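## Task

Put plate E01 into plate nest N1 so it lies flat within that nest's locators, while plate E07 stays in plate nest N2 exactly as it is now. Both must hold without the robot supporting anything at the end; release the plate and pull the gripper away afterwards.

## Robot and tools

Robot: two FANUC CRX arms, left_arm and right_arm, each with a Robotiq 140 mm two-finger gripper and a wrist camera. Either arm may do the job; the spare one can be parked out of the way. The two arms must not collide or shove each other.

Frame: one shared scene frame. The origin sits on the table surface midway between the arms, +z is up, +x reaches out over the table, and left_arm is on the +y side (the names are not image sides). Bases: left_arm at (+0.059, +0.362, 0) with quat_wxyz (+0.999, 0, 0, +0.043); right_arm at (+0.059, -0.430, 0) with quat_wxyz (+1.000, 0, 0, +0.010). Gripper axes: fingers point along its +z, they open and close along its y. end_effector_position is the spot between the pads when shut; closed fingertips extend about 33 mm past it, fully open about 9 mm. Closing pushes the tips roughly 24 mm further out, so leave that clearance above a surface.

The row (used by execute_actions and move): 20 numbers, always both arms. First left: x, y, z (metres, absolute target for end_effector_position in the scene frame), qw, qx, qy, qz (absolute target orientation, w first), then gripper position, force_limit, speed. Then the same 10 for right. The three gripper numbers lie in [-1, 1]. position +1 = fully open (140 mm), about -0.8 = pads touching, -1 = close until blocked. force_limit -1/0/+1 gives roughly 14/60/107 N on parts up to 40 mm wide. speed -1/0/+1 gives roughly 30/140/250 mm/s of gap change. To keep an arm still, resend its last reported full pose and its gripper numbers; to keep orientation, repeat the same quaternion every row rather than copying a drifted reported one. A 0 in the gripper slots is a real command.

execute_actions(actions): a list of actions; each action is a table of up to 15 rows, one row per 1/30 s step, and a short table repeats its final row until 15 steps pass. An empty list only reports state and images. Per step the commanded pose is clipped to within 70 mm and 16 degrees of the measured pose, so far targets need several actions. Any target more than 0.6 m from the gripper's current position along any of its axes gets the action refused; if the first action fails this or any action is malformed, nothing runs.

move(target, speed, stop_force, blocking): target is one 20-number row of absolute poses; each gripper travels a straight line there, all arms finishing together, 0.5 to 10 s. speed: path top speed in m/s, 0.002 to 0.5 (default 0.25); turning is capped at twice that in rad/s. stop_force: optional, 20 to 80 N, shared by both arms; an arm halts when its estimated push against its travel exceeds this for two steps, backs off two steps and holds. Use it only very slowly, not when the gripper rotates, and not when lifting away from something it presses on. Arms are stiff: aiming even slightly into a firm surface without it can trigger a fault. blocking=false returns after 0.5 s while motion continues (not allowed with stop_force); then use wait or stop before new commands. The result adds a move: line: done, off_target, moving, held, contact or fault, plus limits notes (paced = pose clipped; held = a check blocked steps, after which the arm may rush), and each gripper's distance from its target.

wait(seconds): 0 to 10; lets time pass with commands held, ends early if a move finishes. stop(): brakes the running move; fingers continue. zoom_image(camera, region): camera is cam_high, cam_low, cam_left_wrist or cam_right_wrist; region [x0, y0, x1, y1] in pixels, at most 504 by 504, origin top-left of the 672x504 image. read_manual(section) returns licence text only. finished_scene(scene) ends the current scene (number 1 or 2) irreversibly and reports success and the next task.

Results: state line per arm with gripper position and quaternion (can be off at long reach); Hand target lines show where the controller is driving; step readings list positions, with HELD marking held-back steps; pose unreachable means the clearance check altered the command. Flange force is the estimated external force on the gripper (includes held weight, noisy, may say no reading). object_status: 0 moving, 1 blocked while opening, 2 blocked while closing (a grip), 3 reached target or pads met. position_measured is in counts: 3 open, 230 pads together. To squeeze harder during a grip, raise force_limit and nudge position (-1 to -0.98). MOTOR HOT warns of overheating; OVER-TEMPERATURE FAULT means brakes engaged.

Avoid: joint torque at its load limit (waist, shoulder, elbow 144 N m; forearm roll, wrist pitch, wrist roll 36 N m) or 150 N external force, which freezes that arm for 10 s; dropping, slamming or hard pushing on parts; knocking anything off the table, which ends the scene; disturbing the plate already in N2. Held parts may occasionally be jerked briefly, so grip firmly and confirm status 2.

Each tool is called after ">>>" as a command line: name --argument value for each argument, lists and objects as JSON in quotes; but a table of rows of numbers goes row by row, as --pt "numbers of a row", without its own name.

## Session

>>> execute_actions --actions '[]'

Scene clock: 0.00 s.
left_arm: end_effector_position=(+0.5558, +0.4060, +0.2695) position_measured=3 object_status=3 end_effector_quat_wxyz=(+0.001, +0.999, +0.045, -0.004) | right_arm: end_effector_position=(+0.3340, -0.6411, +0.1135) position_measured=3 object_status=3 end_effector_quat_wxyz=(+0.278, +0.012, +0.931, +0.236)
Joint positions: left_arm=[ 0.265  0.135  0.216  0.001 -1.659  1.308] | right_arm=[-1.093 -0.042 -0.365 -0.734 -1.46  -0.358]
Joint velocities: left_arm=[-0.    -0.    -0.001 -0.    -0.    -0.   ] | right_arm=[ 0.     0.     0.     0.     0.    -0.001]
Flange force (N, the push that the arm receives, along the gripper's own x y z axes): no reading
Hand target (left_arm): +0.556, +0.406, +0.269; +0.001, +0.999, +0.045, -0.004
Hand target (right_arm): +0.334, -0.641, +0.114; +0.278, +0.012, +0.931, +0.236

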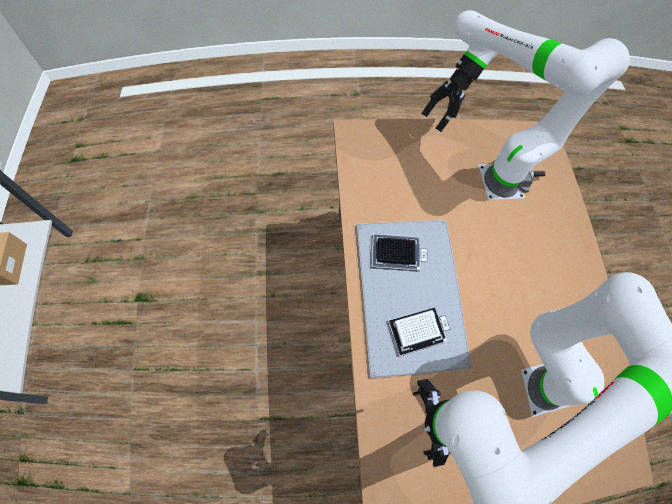

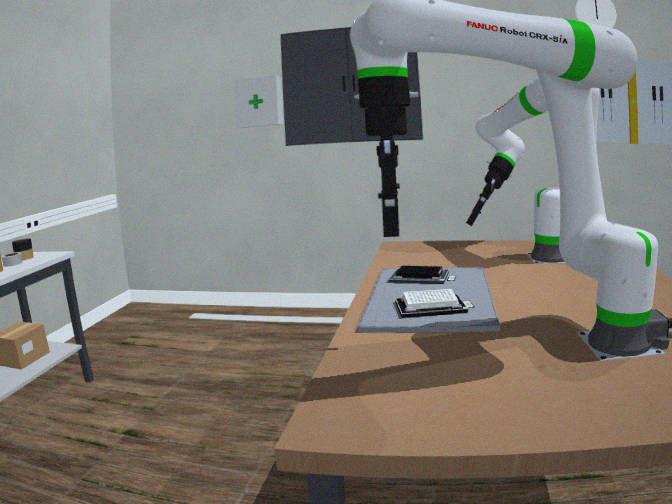

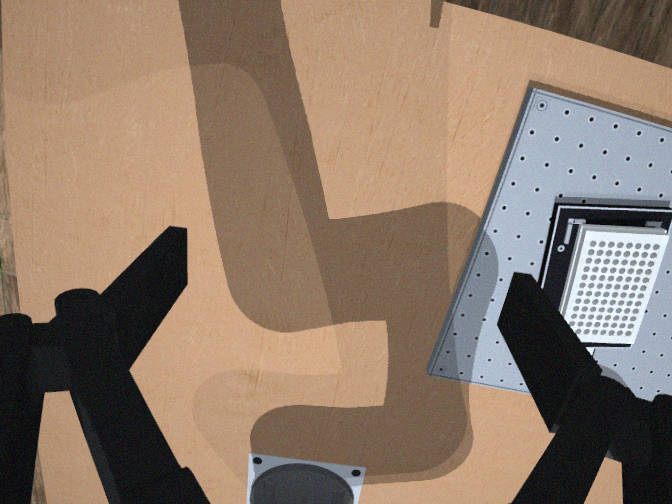

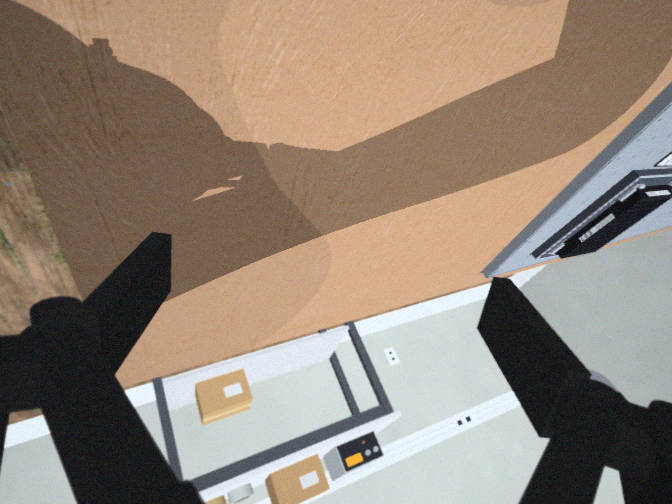

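>>> zoom_image --camera "cam_high" --region '[340, 210, 490, 390]'

>>> zoom_image --camera "cam_low" --region '[370, 255, 490, 330]'

>>> zoom_image --camera "cam_left_wrist" --region '[512, 180, 672, 370]'

Region (340, 210, 490, 390) of cam_high's 672x504 image, scaled by 2.800, with more detail than that image has.

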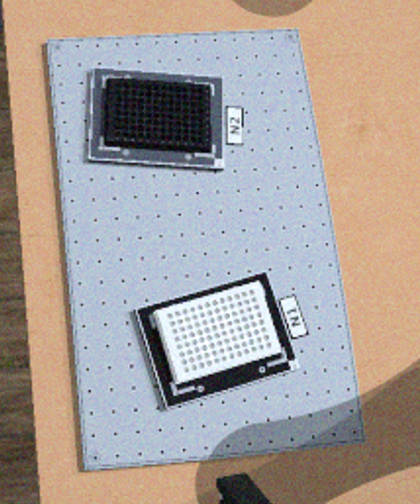

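Region (370, 255, 490, 330) of cam_low's 672x504 image, scaled by 4.200, with more detail than that image has; it fills the top 315 rows of this view, and the rest is white.

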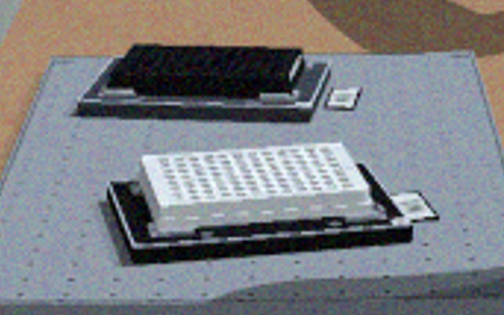

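Region (512, 180, 672, 370) of cam_left_wrist's 672x504 image, scaled by 2.653, with more detail than that image has; it fills the left 424 columns of this view, and the rest is white.

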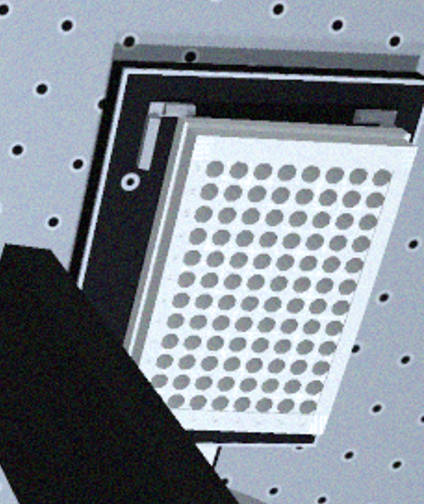

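>>> move --target '[0.4883, 0.1408, 0.09, 0, 0.9945, 0.1045, 0, 1, 0, 0, 0.334, -0.6411, 0.1135, 0.278, 0.012, 0.931, 0.236, 1, 0, 0]' --speed 0.25

Scene clock: 25.00 s.
left_arm: end_effector_position=(+0.4879, +0.1417, +0.0901) position_measured=3 object_status=3 end_effector_quat_wxyz=(-0.002, +0.995, +0.105, -0.000) | right_arm: end_effector_position=(+0.3340, -0.6411, +0.1135) position_measured=3 object_status=3 end_effector_quat_wxyz=(+0.278, +0.012, +0.931, +0.236)
Joint positions: left_arm=[-0.292  0.147 -0.194 -0.003 -1.232  1.986] | right_arm=[-1.094 -0.041 -0.365 -0.735 -1.461 -0.357]
Joint velocities: left_arm=[-0.003  0.002 -0.    -0.001  0.001  0.003] | right_arm=[-0.001 -0.     0.     0.     0.    -0.001]
Flange force (N, the push that the arm receives, along the gripper's own x y z axes): left_arm=[5.3 1.7 0.8] | right_arm=[5.3 -3.7 -4.8]
Hand target (left_arm): +0.488, +0.142, +0.090; -0.002, +0.994, +0.105, -0.000
Hand target (right_arm): +0.334, -0.641, +0.113; +0.278, +0.012, +0.931, +0.236
Off the commanded pose (left_arm): 0.001 m, 0 deg.
Off the commanded pose (right_arm): 0.000 m, 0 deg.
move: done

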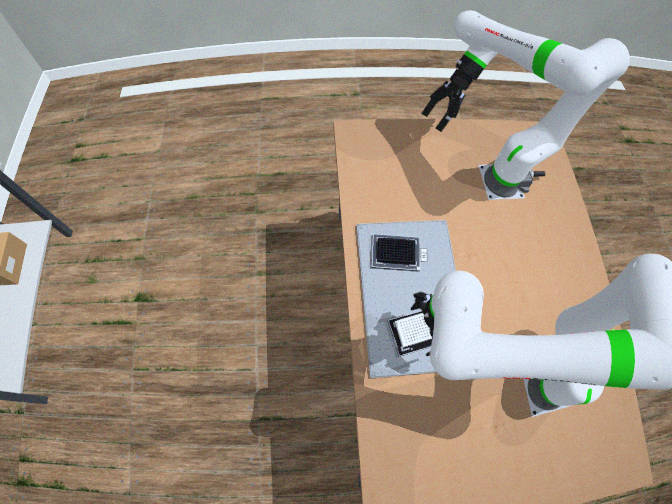

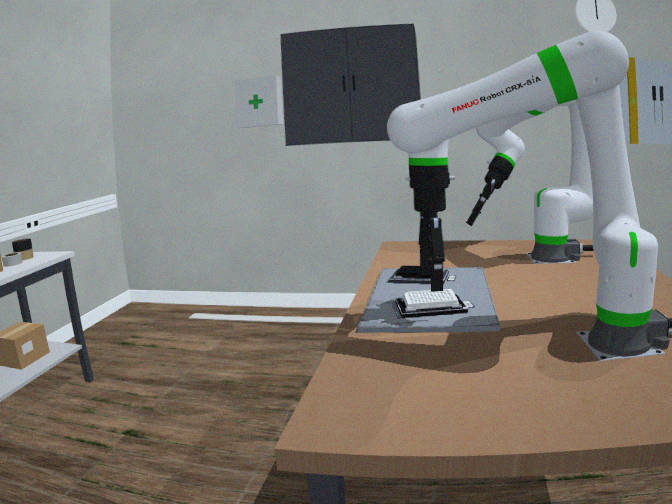

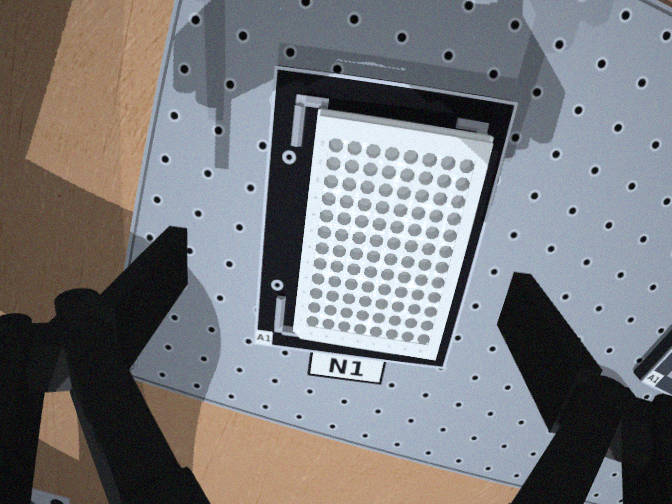

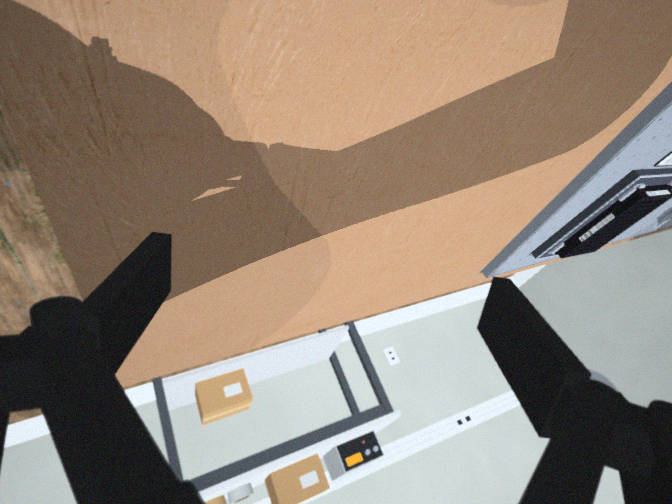

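>>> move --target '[0.485, 0.1402, 0.042, 0, 0.9945, 0.1045, 0, 1, 0, 0, 0.334, -0.6411, 0.1135, 0.278, 0.012, 0.931, 0.236, 1, 0, 0]' --speed 0.05

>>> zoom_image --camera "cam_low" --region '[370, 255, 490, 330]'

Scene clock: 34.87 s.
left_arm: end_effector_position=(+0.4848, +0.1403, +0.0422) position_measured=3 object_status=3 end_effector_quat_wxyz=(-0.000, +0.995, +0.105, +0.000) | right_arm: end_effector_position=(+0.3340, -0.6411, +0.1135) position_measured=3 object_status=3 end_effector_quat_wxyz=(+0.278, +0.012, +0.931, +0.236)
Joint positions: left_arm=[-0.294  0.186 -0.269 -0.    -1.115  1.987] | right_arm=[-1.094 -0.041 -0.365 -0.735 -1.461 -0.357]
Joint velocities: left_arm=[ 0.001  0.001 -0.003 -0.     0.003 -0.   ] | right_arm=[-0.001  0.    -0.    -0.001 -0.    -0.   ]
Flange force (N, the push that the arm receives, along the gripper's own x y z axes): left_arm=[3.3 2.2 2.8] | right_arm=[4.4 -4.9 -4.7]
Hand target (left_arm): +0.485, +0.140, +0.042; -0.000, +0.995, +0.105, +0.000
Hand target (right_arm): +0.334, -0.641, +0.114; +0.278, +0.012, +0.931, +0.236
Off the commanded pose (left_arm): 0.000 m, 0 deg.
Off the commanded pose (right_arm): 0.000 m, 0 deg.
move: done

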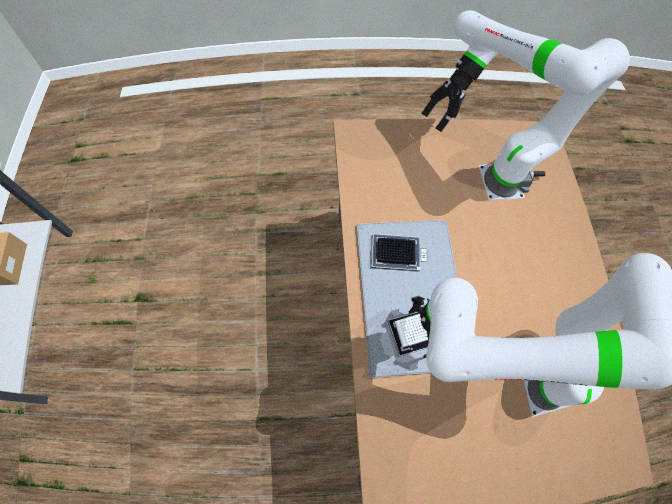

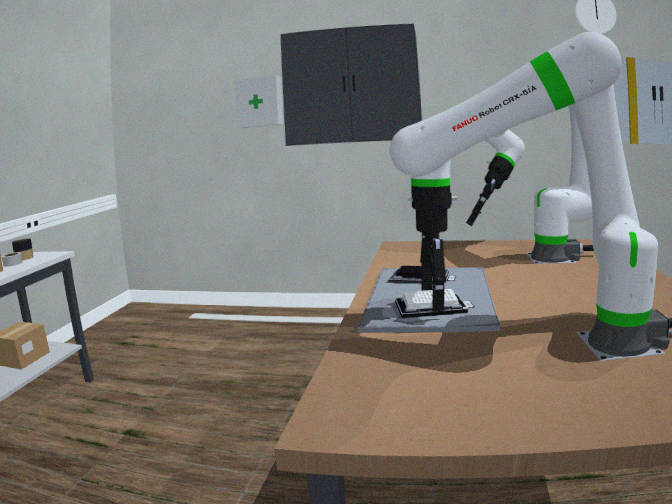

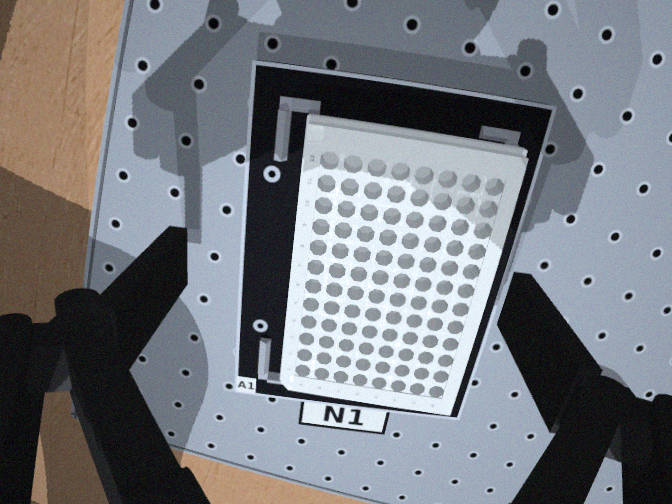

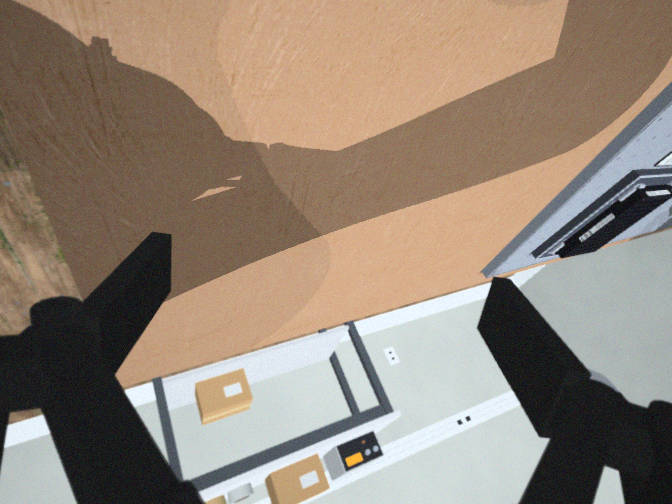

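Region (370, 255, 490, 330) of cam_low's 672x504 image, scaled by 4.200, with more detail than that image has; it fills the top 315 rows of this view, and the rest is white.

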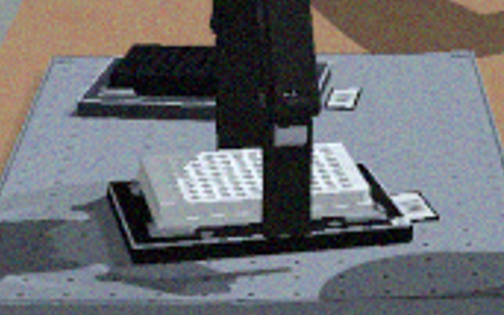

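>>> move --target '[0.4829, 0.15, 0.042, 0, 0.9945, 0.1045, 0, 1, 0, 0, 0.334, -0.6411, 0.1135, 0.278, 0.012, 0.931, 0.236, 1, 0, 0]' --speed 0.015

>>> move --target '[0.4819, 0.1549, 0.042, 0, 0.9945, 0.1045, 0, 1, 0, 0, 0.334, -0.6411, 0.1135, 0.278, 0.012, 0.931, 0.236, 1, 0, 0]' --speed 0.005

Scene clock: 40.83 s.
left_arm: end_effector_position=(+0.4829, +0.1499, +0.0420) position_measured=3 object_status=3 end_effector_quat_wxyz=(+0.000, +0.995, +0.105, -0.000) | right_arm: end_effector_position=(+0.3340, -0.6411, +0.1135) position_measured=3 object_status=3 end_effector_quat_wxyz=(+0.278, +0.012, +0.931, +0.236)
Joint positions: left_arm=[-0.274  0.172 -0.287  0.    -1.112  1.967] | right_arm=[-1.094 -0.041 -0.365 -0.735 -1.461 -0.357]
Joint velocities: left_arm=[ 0.003 -0.002 -0.002 -0.001  0.    -0.003] | right_arm=[ 0.001  0.    -0.     0.001 -0.     0.   ]
Flange force (N, the push that the arm receives, along the gripper's own x y z axes): left_arm=[-0.8 0.1 2.6] | right_arm=[4.9 -4.2 -5.1]
Hand target (left_arm): +0.483, +0.150, +0.042; +0.000, +0.995, +0.105, -0.000
Hand target (right_arm): +0.334, -0.641, +0.114; +0.278, +0.012, +0.931, +0.236
Off the commanded pose (left_arm): 0.000 m, 0 deg.
Off the commanded pose (right_arm): 0.000 m, 0 deg.
move: done

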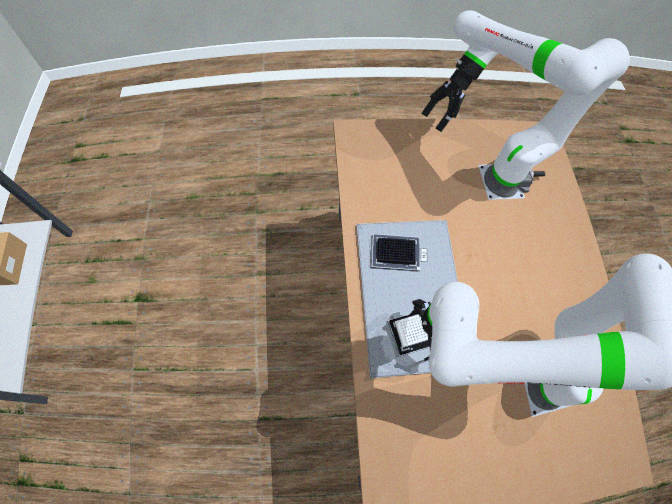

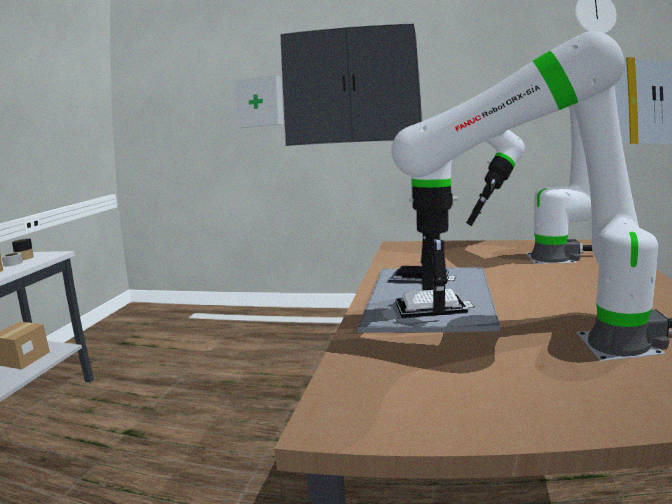

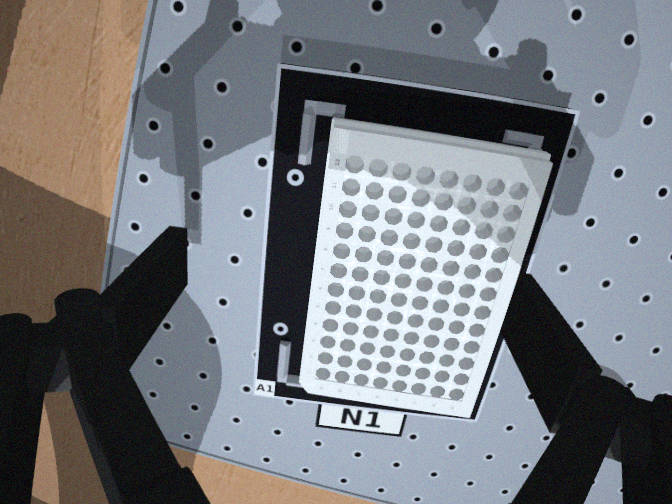

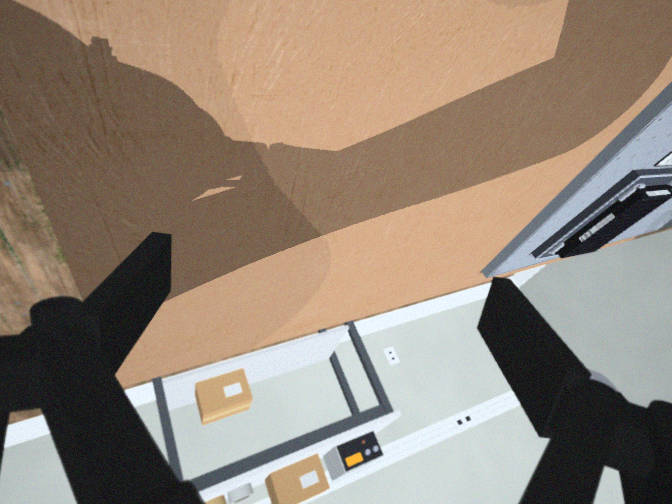

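Scene clock: 42.07 s.
left_arm: end_effector_position=(+0.4819, +0.1548, +0.0420) position_measured=3 object_status=3 end_effector_quat_wxyz=(+0.000, +0.995, +0.105, -0.000) | right_arm: end_effector_position=(+0.3340, -0.6411, +0.1135) position_measured=3 object_status=3 end_effector_quat_wxyz=(+0.278, +0.012, +0.931, +0.236)
Joint positions: left_arm=[-0.263  0.165 -0.295  0.    -1.111  1.957] | right_arm=[-1.094 -0.041 -0.365 -0.735 -1.461 -0.357]
Joint velocities: left_arm=[ 0.    -0.001 -0.    -0.     0.001 -0.   ] | right_arm=[-0.001  0.    -0.     0.001 -0.     0.   ]
Flange force (N, the push that the arm receives, along the gripper's own x y z axes): left_arm=[1.1 1.8 2.0] | right_arm=[4.9 -2.5 -3.8]
Hand target (left_arm): +0.482, +0.155, +0.042; +0.000, +0.995, +0.105, -0.000
Hand target (right_arm): +0.334, -0.641, +0.114; +0.278, +0.012, +0.931, +0.236
Off the commanded pose (left_arm): 0.000 m, 0 deg.
Off the commanded pose (right_arm): 0.000 m, 0 deg.
move: done

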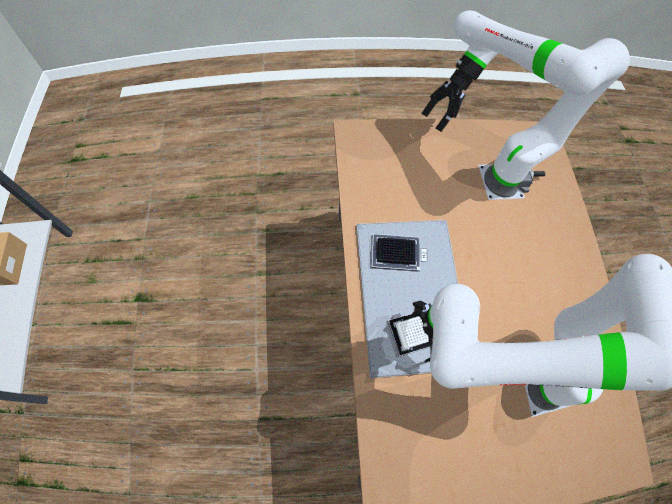

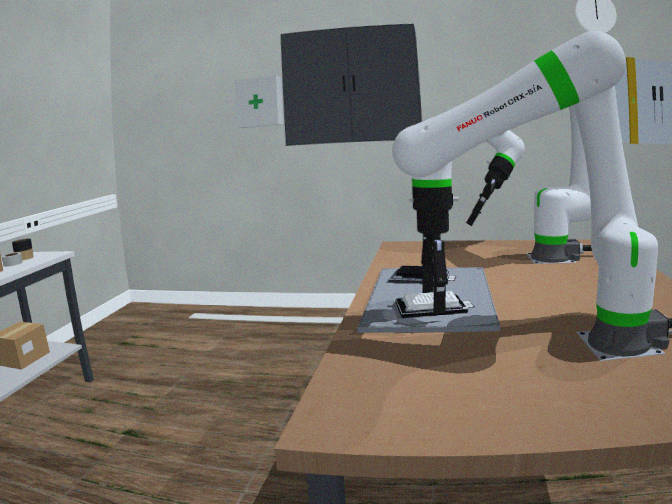

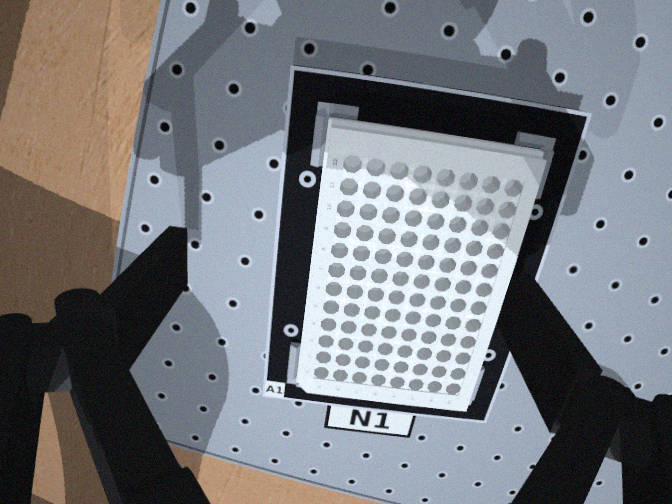

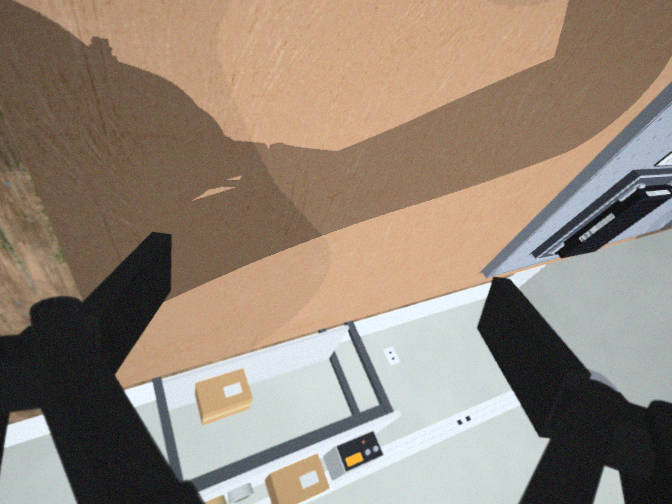

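>>> move --target '[0.475, 0.128, 0.15, 0, 0.9945, 0.1045, 0, 1, 0, 0, 0.334, -0.6411, 0.1135, 0.278, 0.012, 0.931, 0.236, 1, 0, 0]' --speed 0.12

>>> zoom_image --camera "cam_low" --region '[370, 255, 490, 330]'

>>> zoom_image --camera "cam_left_wrist" --region '[230, 20, 510, 320]'

Scene clock: 49.57 s.
left_arm: end_effector_position=(+0.4755, +0.1280, +0.1498) position_measured=3 object_status=3 end_effector_quat_wxyz=(-0.000, +0.995, +0.104, +0.000) | right_arm: end_effector_position=(+0.3340, -0.6411, +0.1135) position_measured=3 object_status=3 end_effector_quat_wxyz=(+0.278, +0.012, +0.931, +0.236)
Joint positions: left_arm=[-0.324  0.094 -0.109 -0.    -1.368  2.017] | right_arm=[-1.094 -0.041 -0.365 -0.735 -1.461 -0.357]
Joint velocities: left_arm=[-0.002 -0.     0.002 -0.    -0.003  0.002] | right_arm=[ 0.002  0.     0.    -0.001 -0.001 -0.   ]
Flange force (N, the push that the arm receives, along the gripper's own x y z axes): left_arm=[2.6 2.5 0.1] | right_arm=[3.8 -4.4 -4.9]
Hand target (left_arm): +0.475, +0.128, +0.150; -0.000, +0.995, +0.104, +0.000
Hand target (right_arm): +0.334, -0.641, +0.114; +0.278, +0.012, +0.931, +0.236
Off the commanded pose (left_arm): 0.001 m, 0 deg.
Off the commanded pose (right_arm): 0.000 m, 0 deg.
move: done

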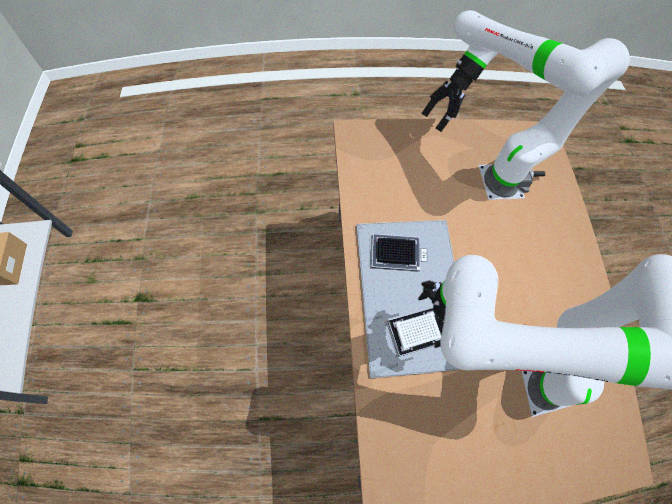

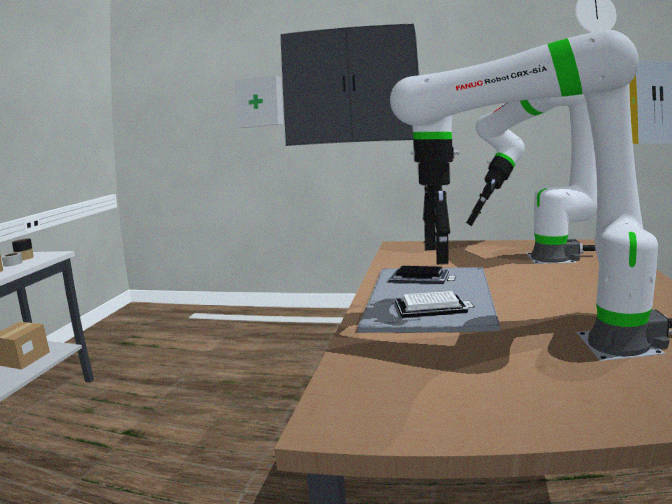

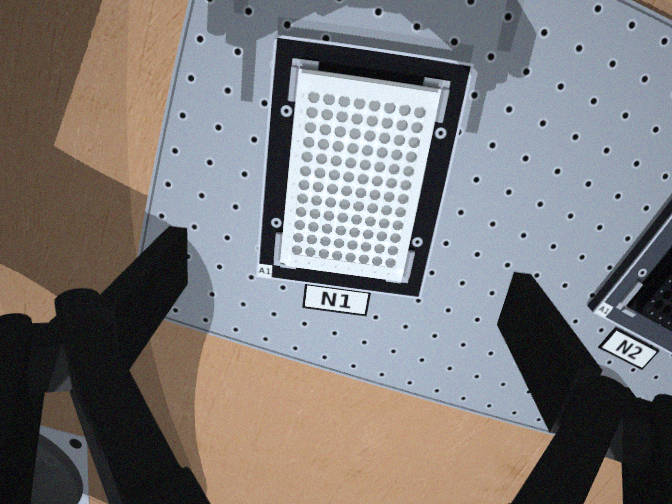

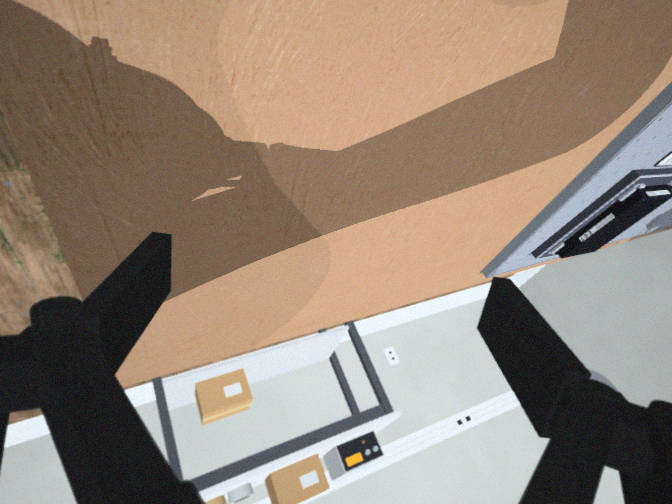

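Region (370, 255, 490, 330) of cam_low's 672x504 image, scaled by 4.200, with more detail than that image has; it fills the top 315 rows of this view, and the rest is white.

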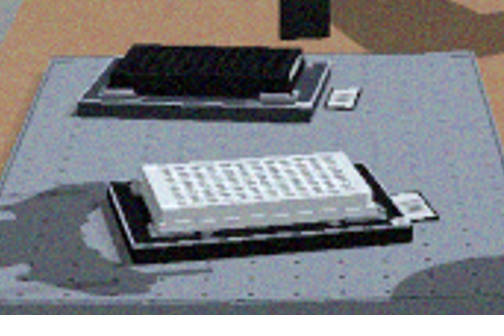

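Region (230, 20, 510, 320) of cam_left_wrist's 672x504 image, scaled by 1.680, with more detail than that image has; it fills the left 470 columns of this view, and the rest is white.

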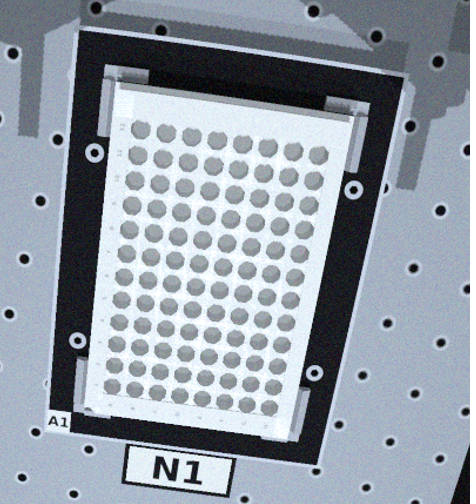

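The plate now sits flat and symmetric between all four locators. I'll move the arm clear and finish.

>>> move --target '[0.45, 0.34, 0.24, 0, 0.9945, 0.1045, 0, 1, 0, 0, 0.334, -0.6411, 0.1135, 0.278, 0.012, 0.931, 0.236, 1, 0, 0]' --speed 0.25

>>> finished_scene --scene 2

Scene clock: 53.60 s.
left_arm: end_effector_position=(+0.4501, +0.3389, +0.2401) position_measured=3 object_status=3 end_effector_quat_wxyz=(+0.002, +0.995, +0.104, +0.000) | right_arm: end_effector_position=(+0.3340, -0.6411, +0.1135) position_measured=3 object_status=3 end_effector_quat_wxyz=(+0.278, +0.012, +0.931, +0.236)
Joint positions: left_arm=[ 0.195 -0.149 -0.136  0.003 -1.584  1.498] | right_arm=[-1.094 -0.041 -0.365 -0.735 -1.461 -0.357]
Joint velocities: left_arm=[ 0.004 -0.     0.002 -0.    -0.    -0.004] | right_arm=[-0.001  0.    -0.    -0.001  0.     0.001]
Flange force (N, the push that the arm receives, along the gripper's own x y z axes): left_arm=[0.6 -3.4 2.8] | right_arm=[4.6 -4.2 -4.8]
Hand target (left_arm): +0.450, +0.339, +0.240; +0.002, +0.995, +0.104, +0.000
Hand target (right_arm): +0.334, -0.641, +0.114; +0.278, +0.012, +0.931, +0.236
Off the commanded pose (left_arm): 0.001 m, 0 deg.
Off the commanded pose (right_arm): 0.000 m, 0 deg.
move: done

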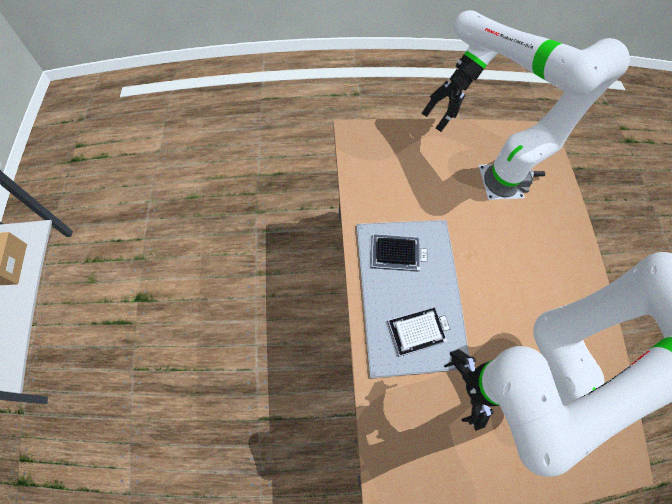

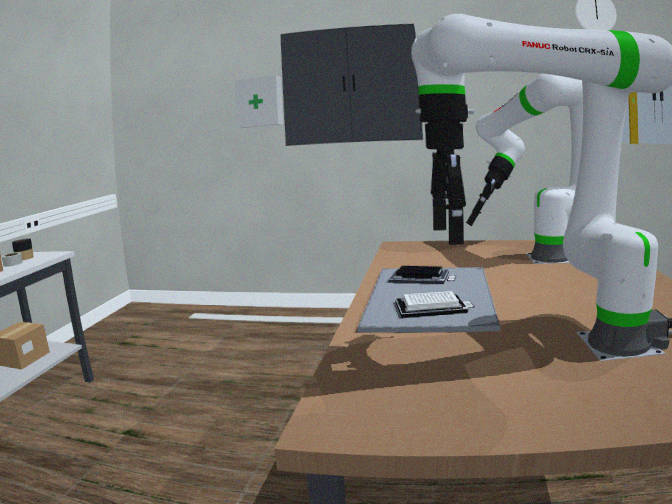

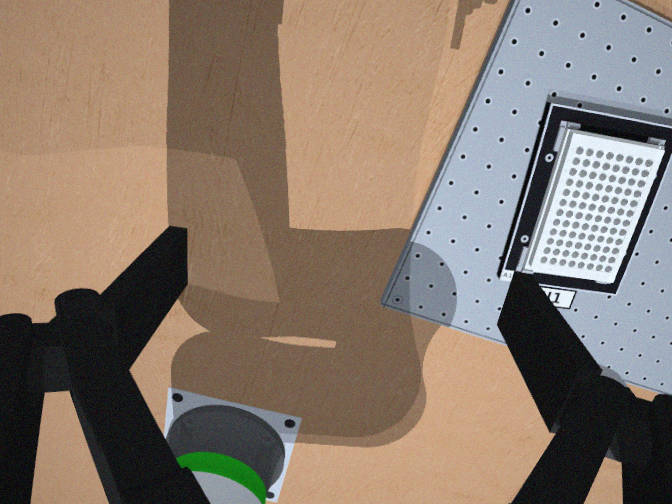

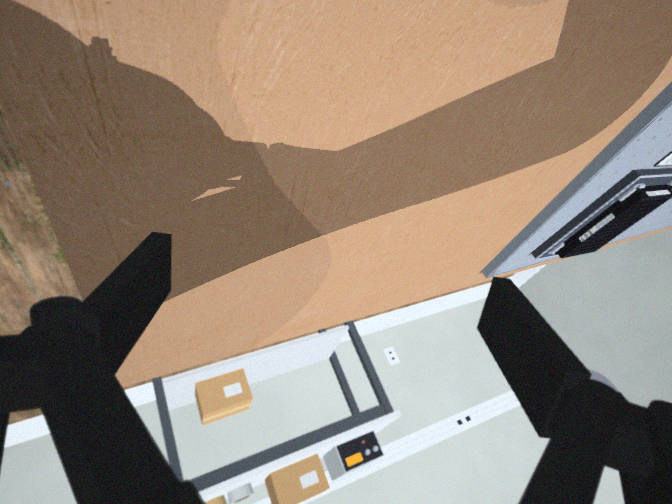

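The scene is finished: the task was done.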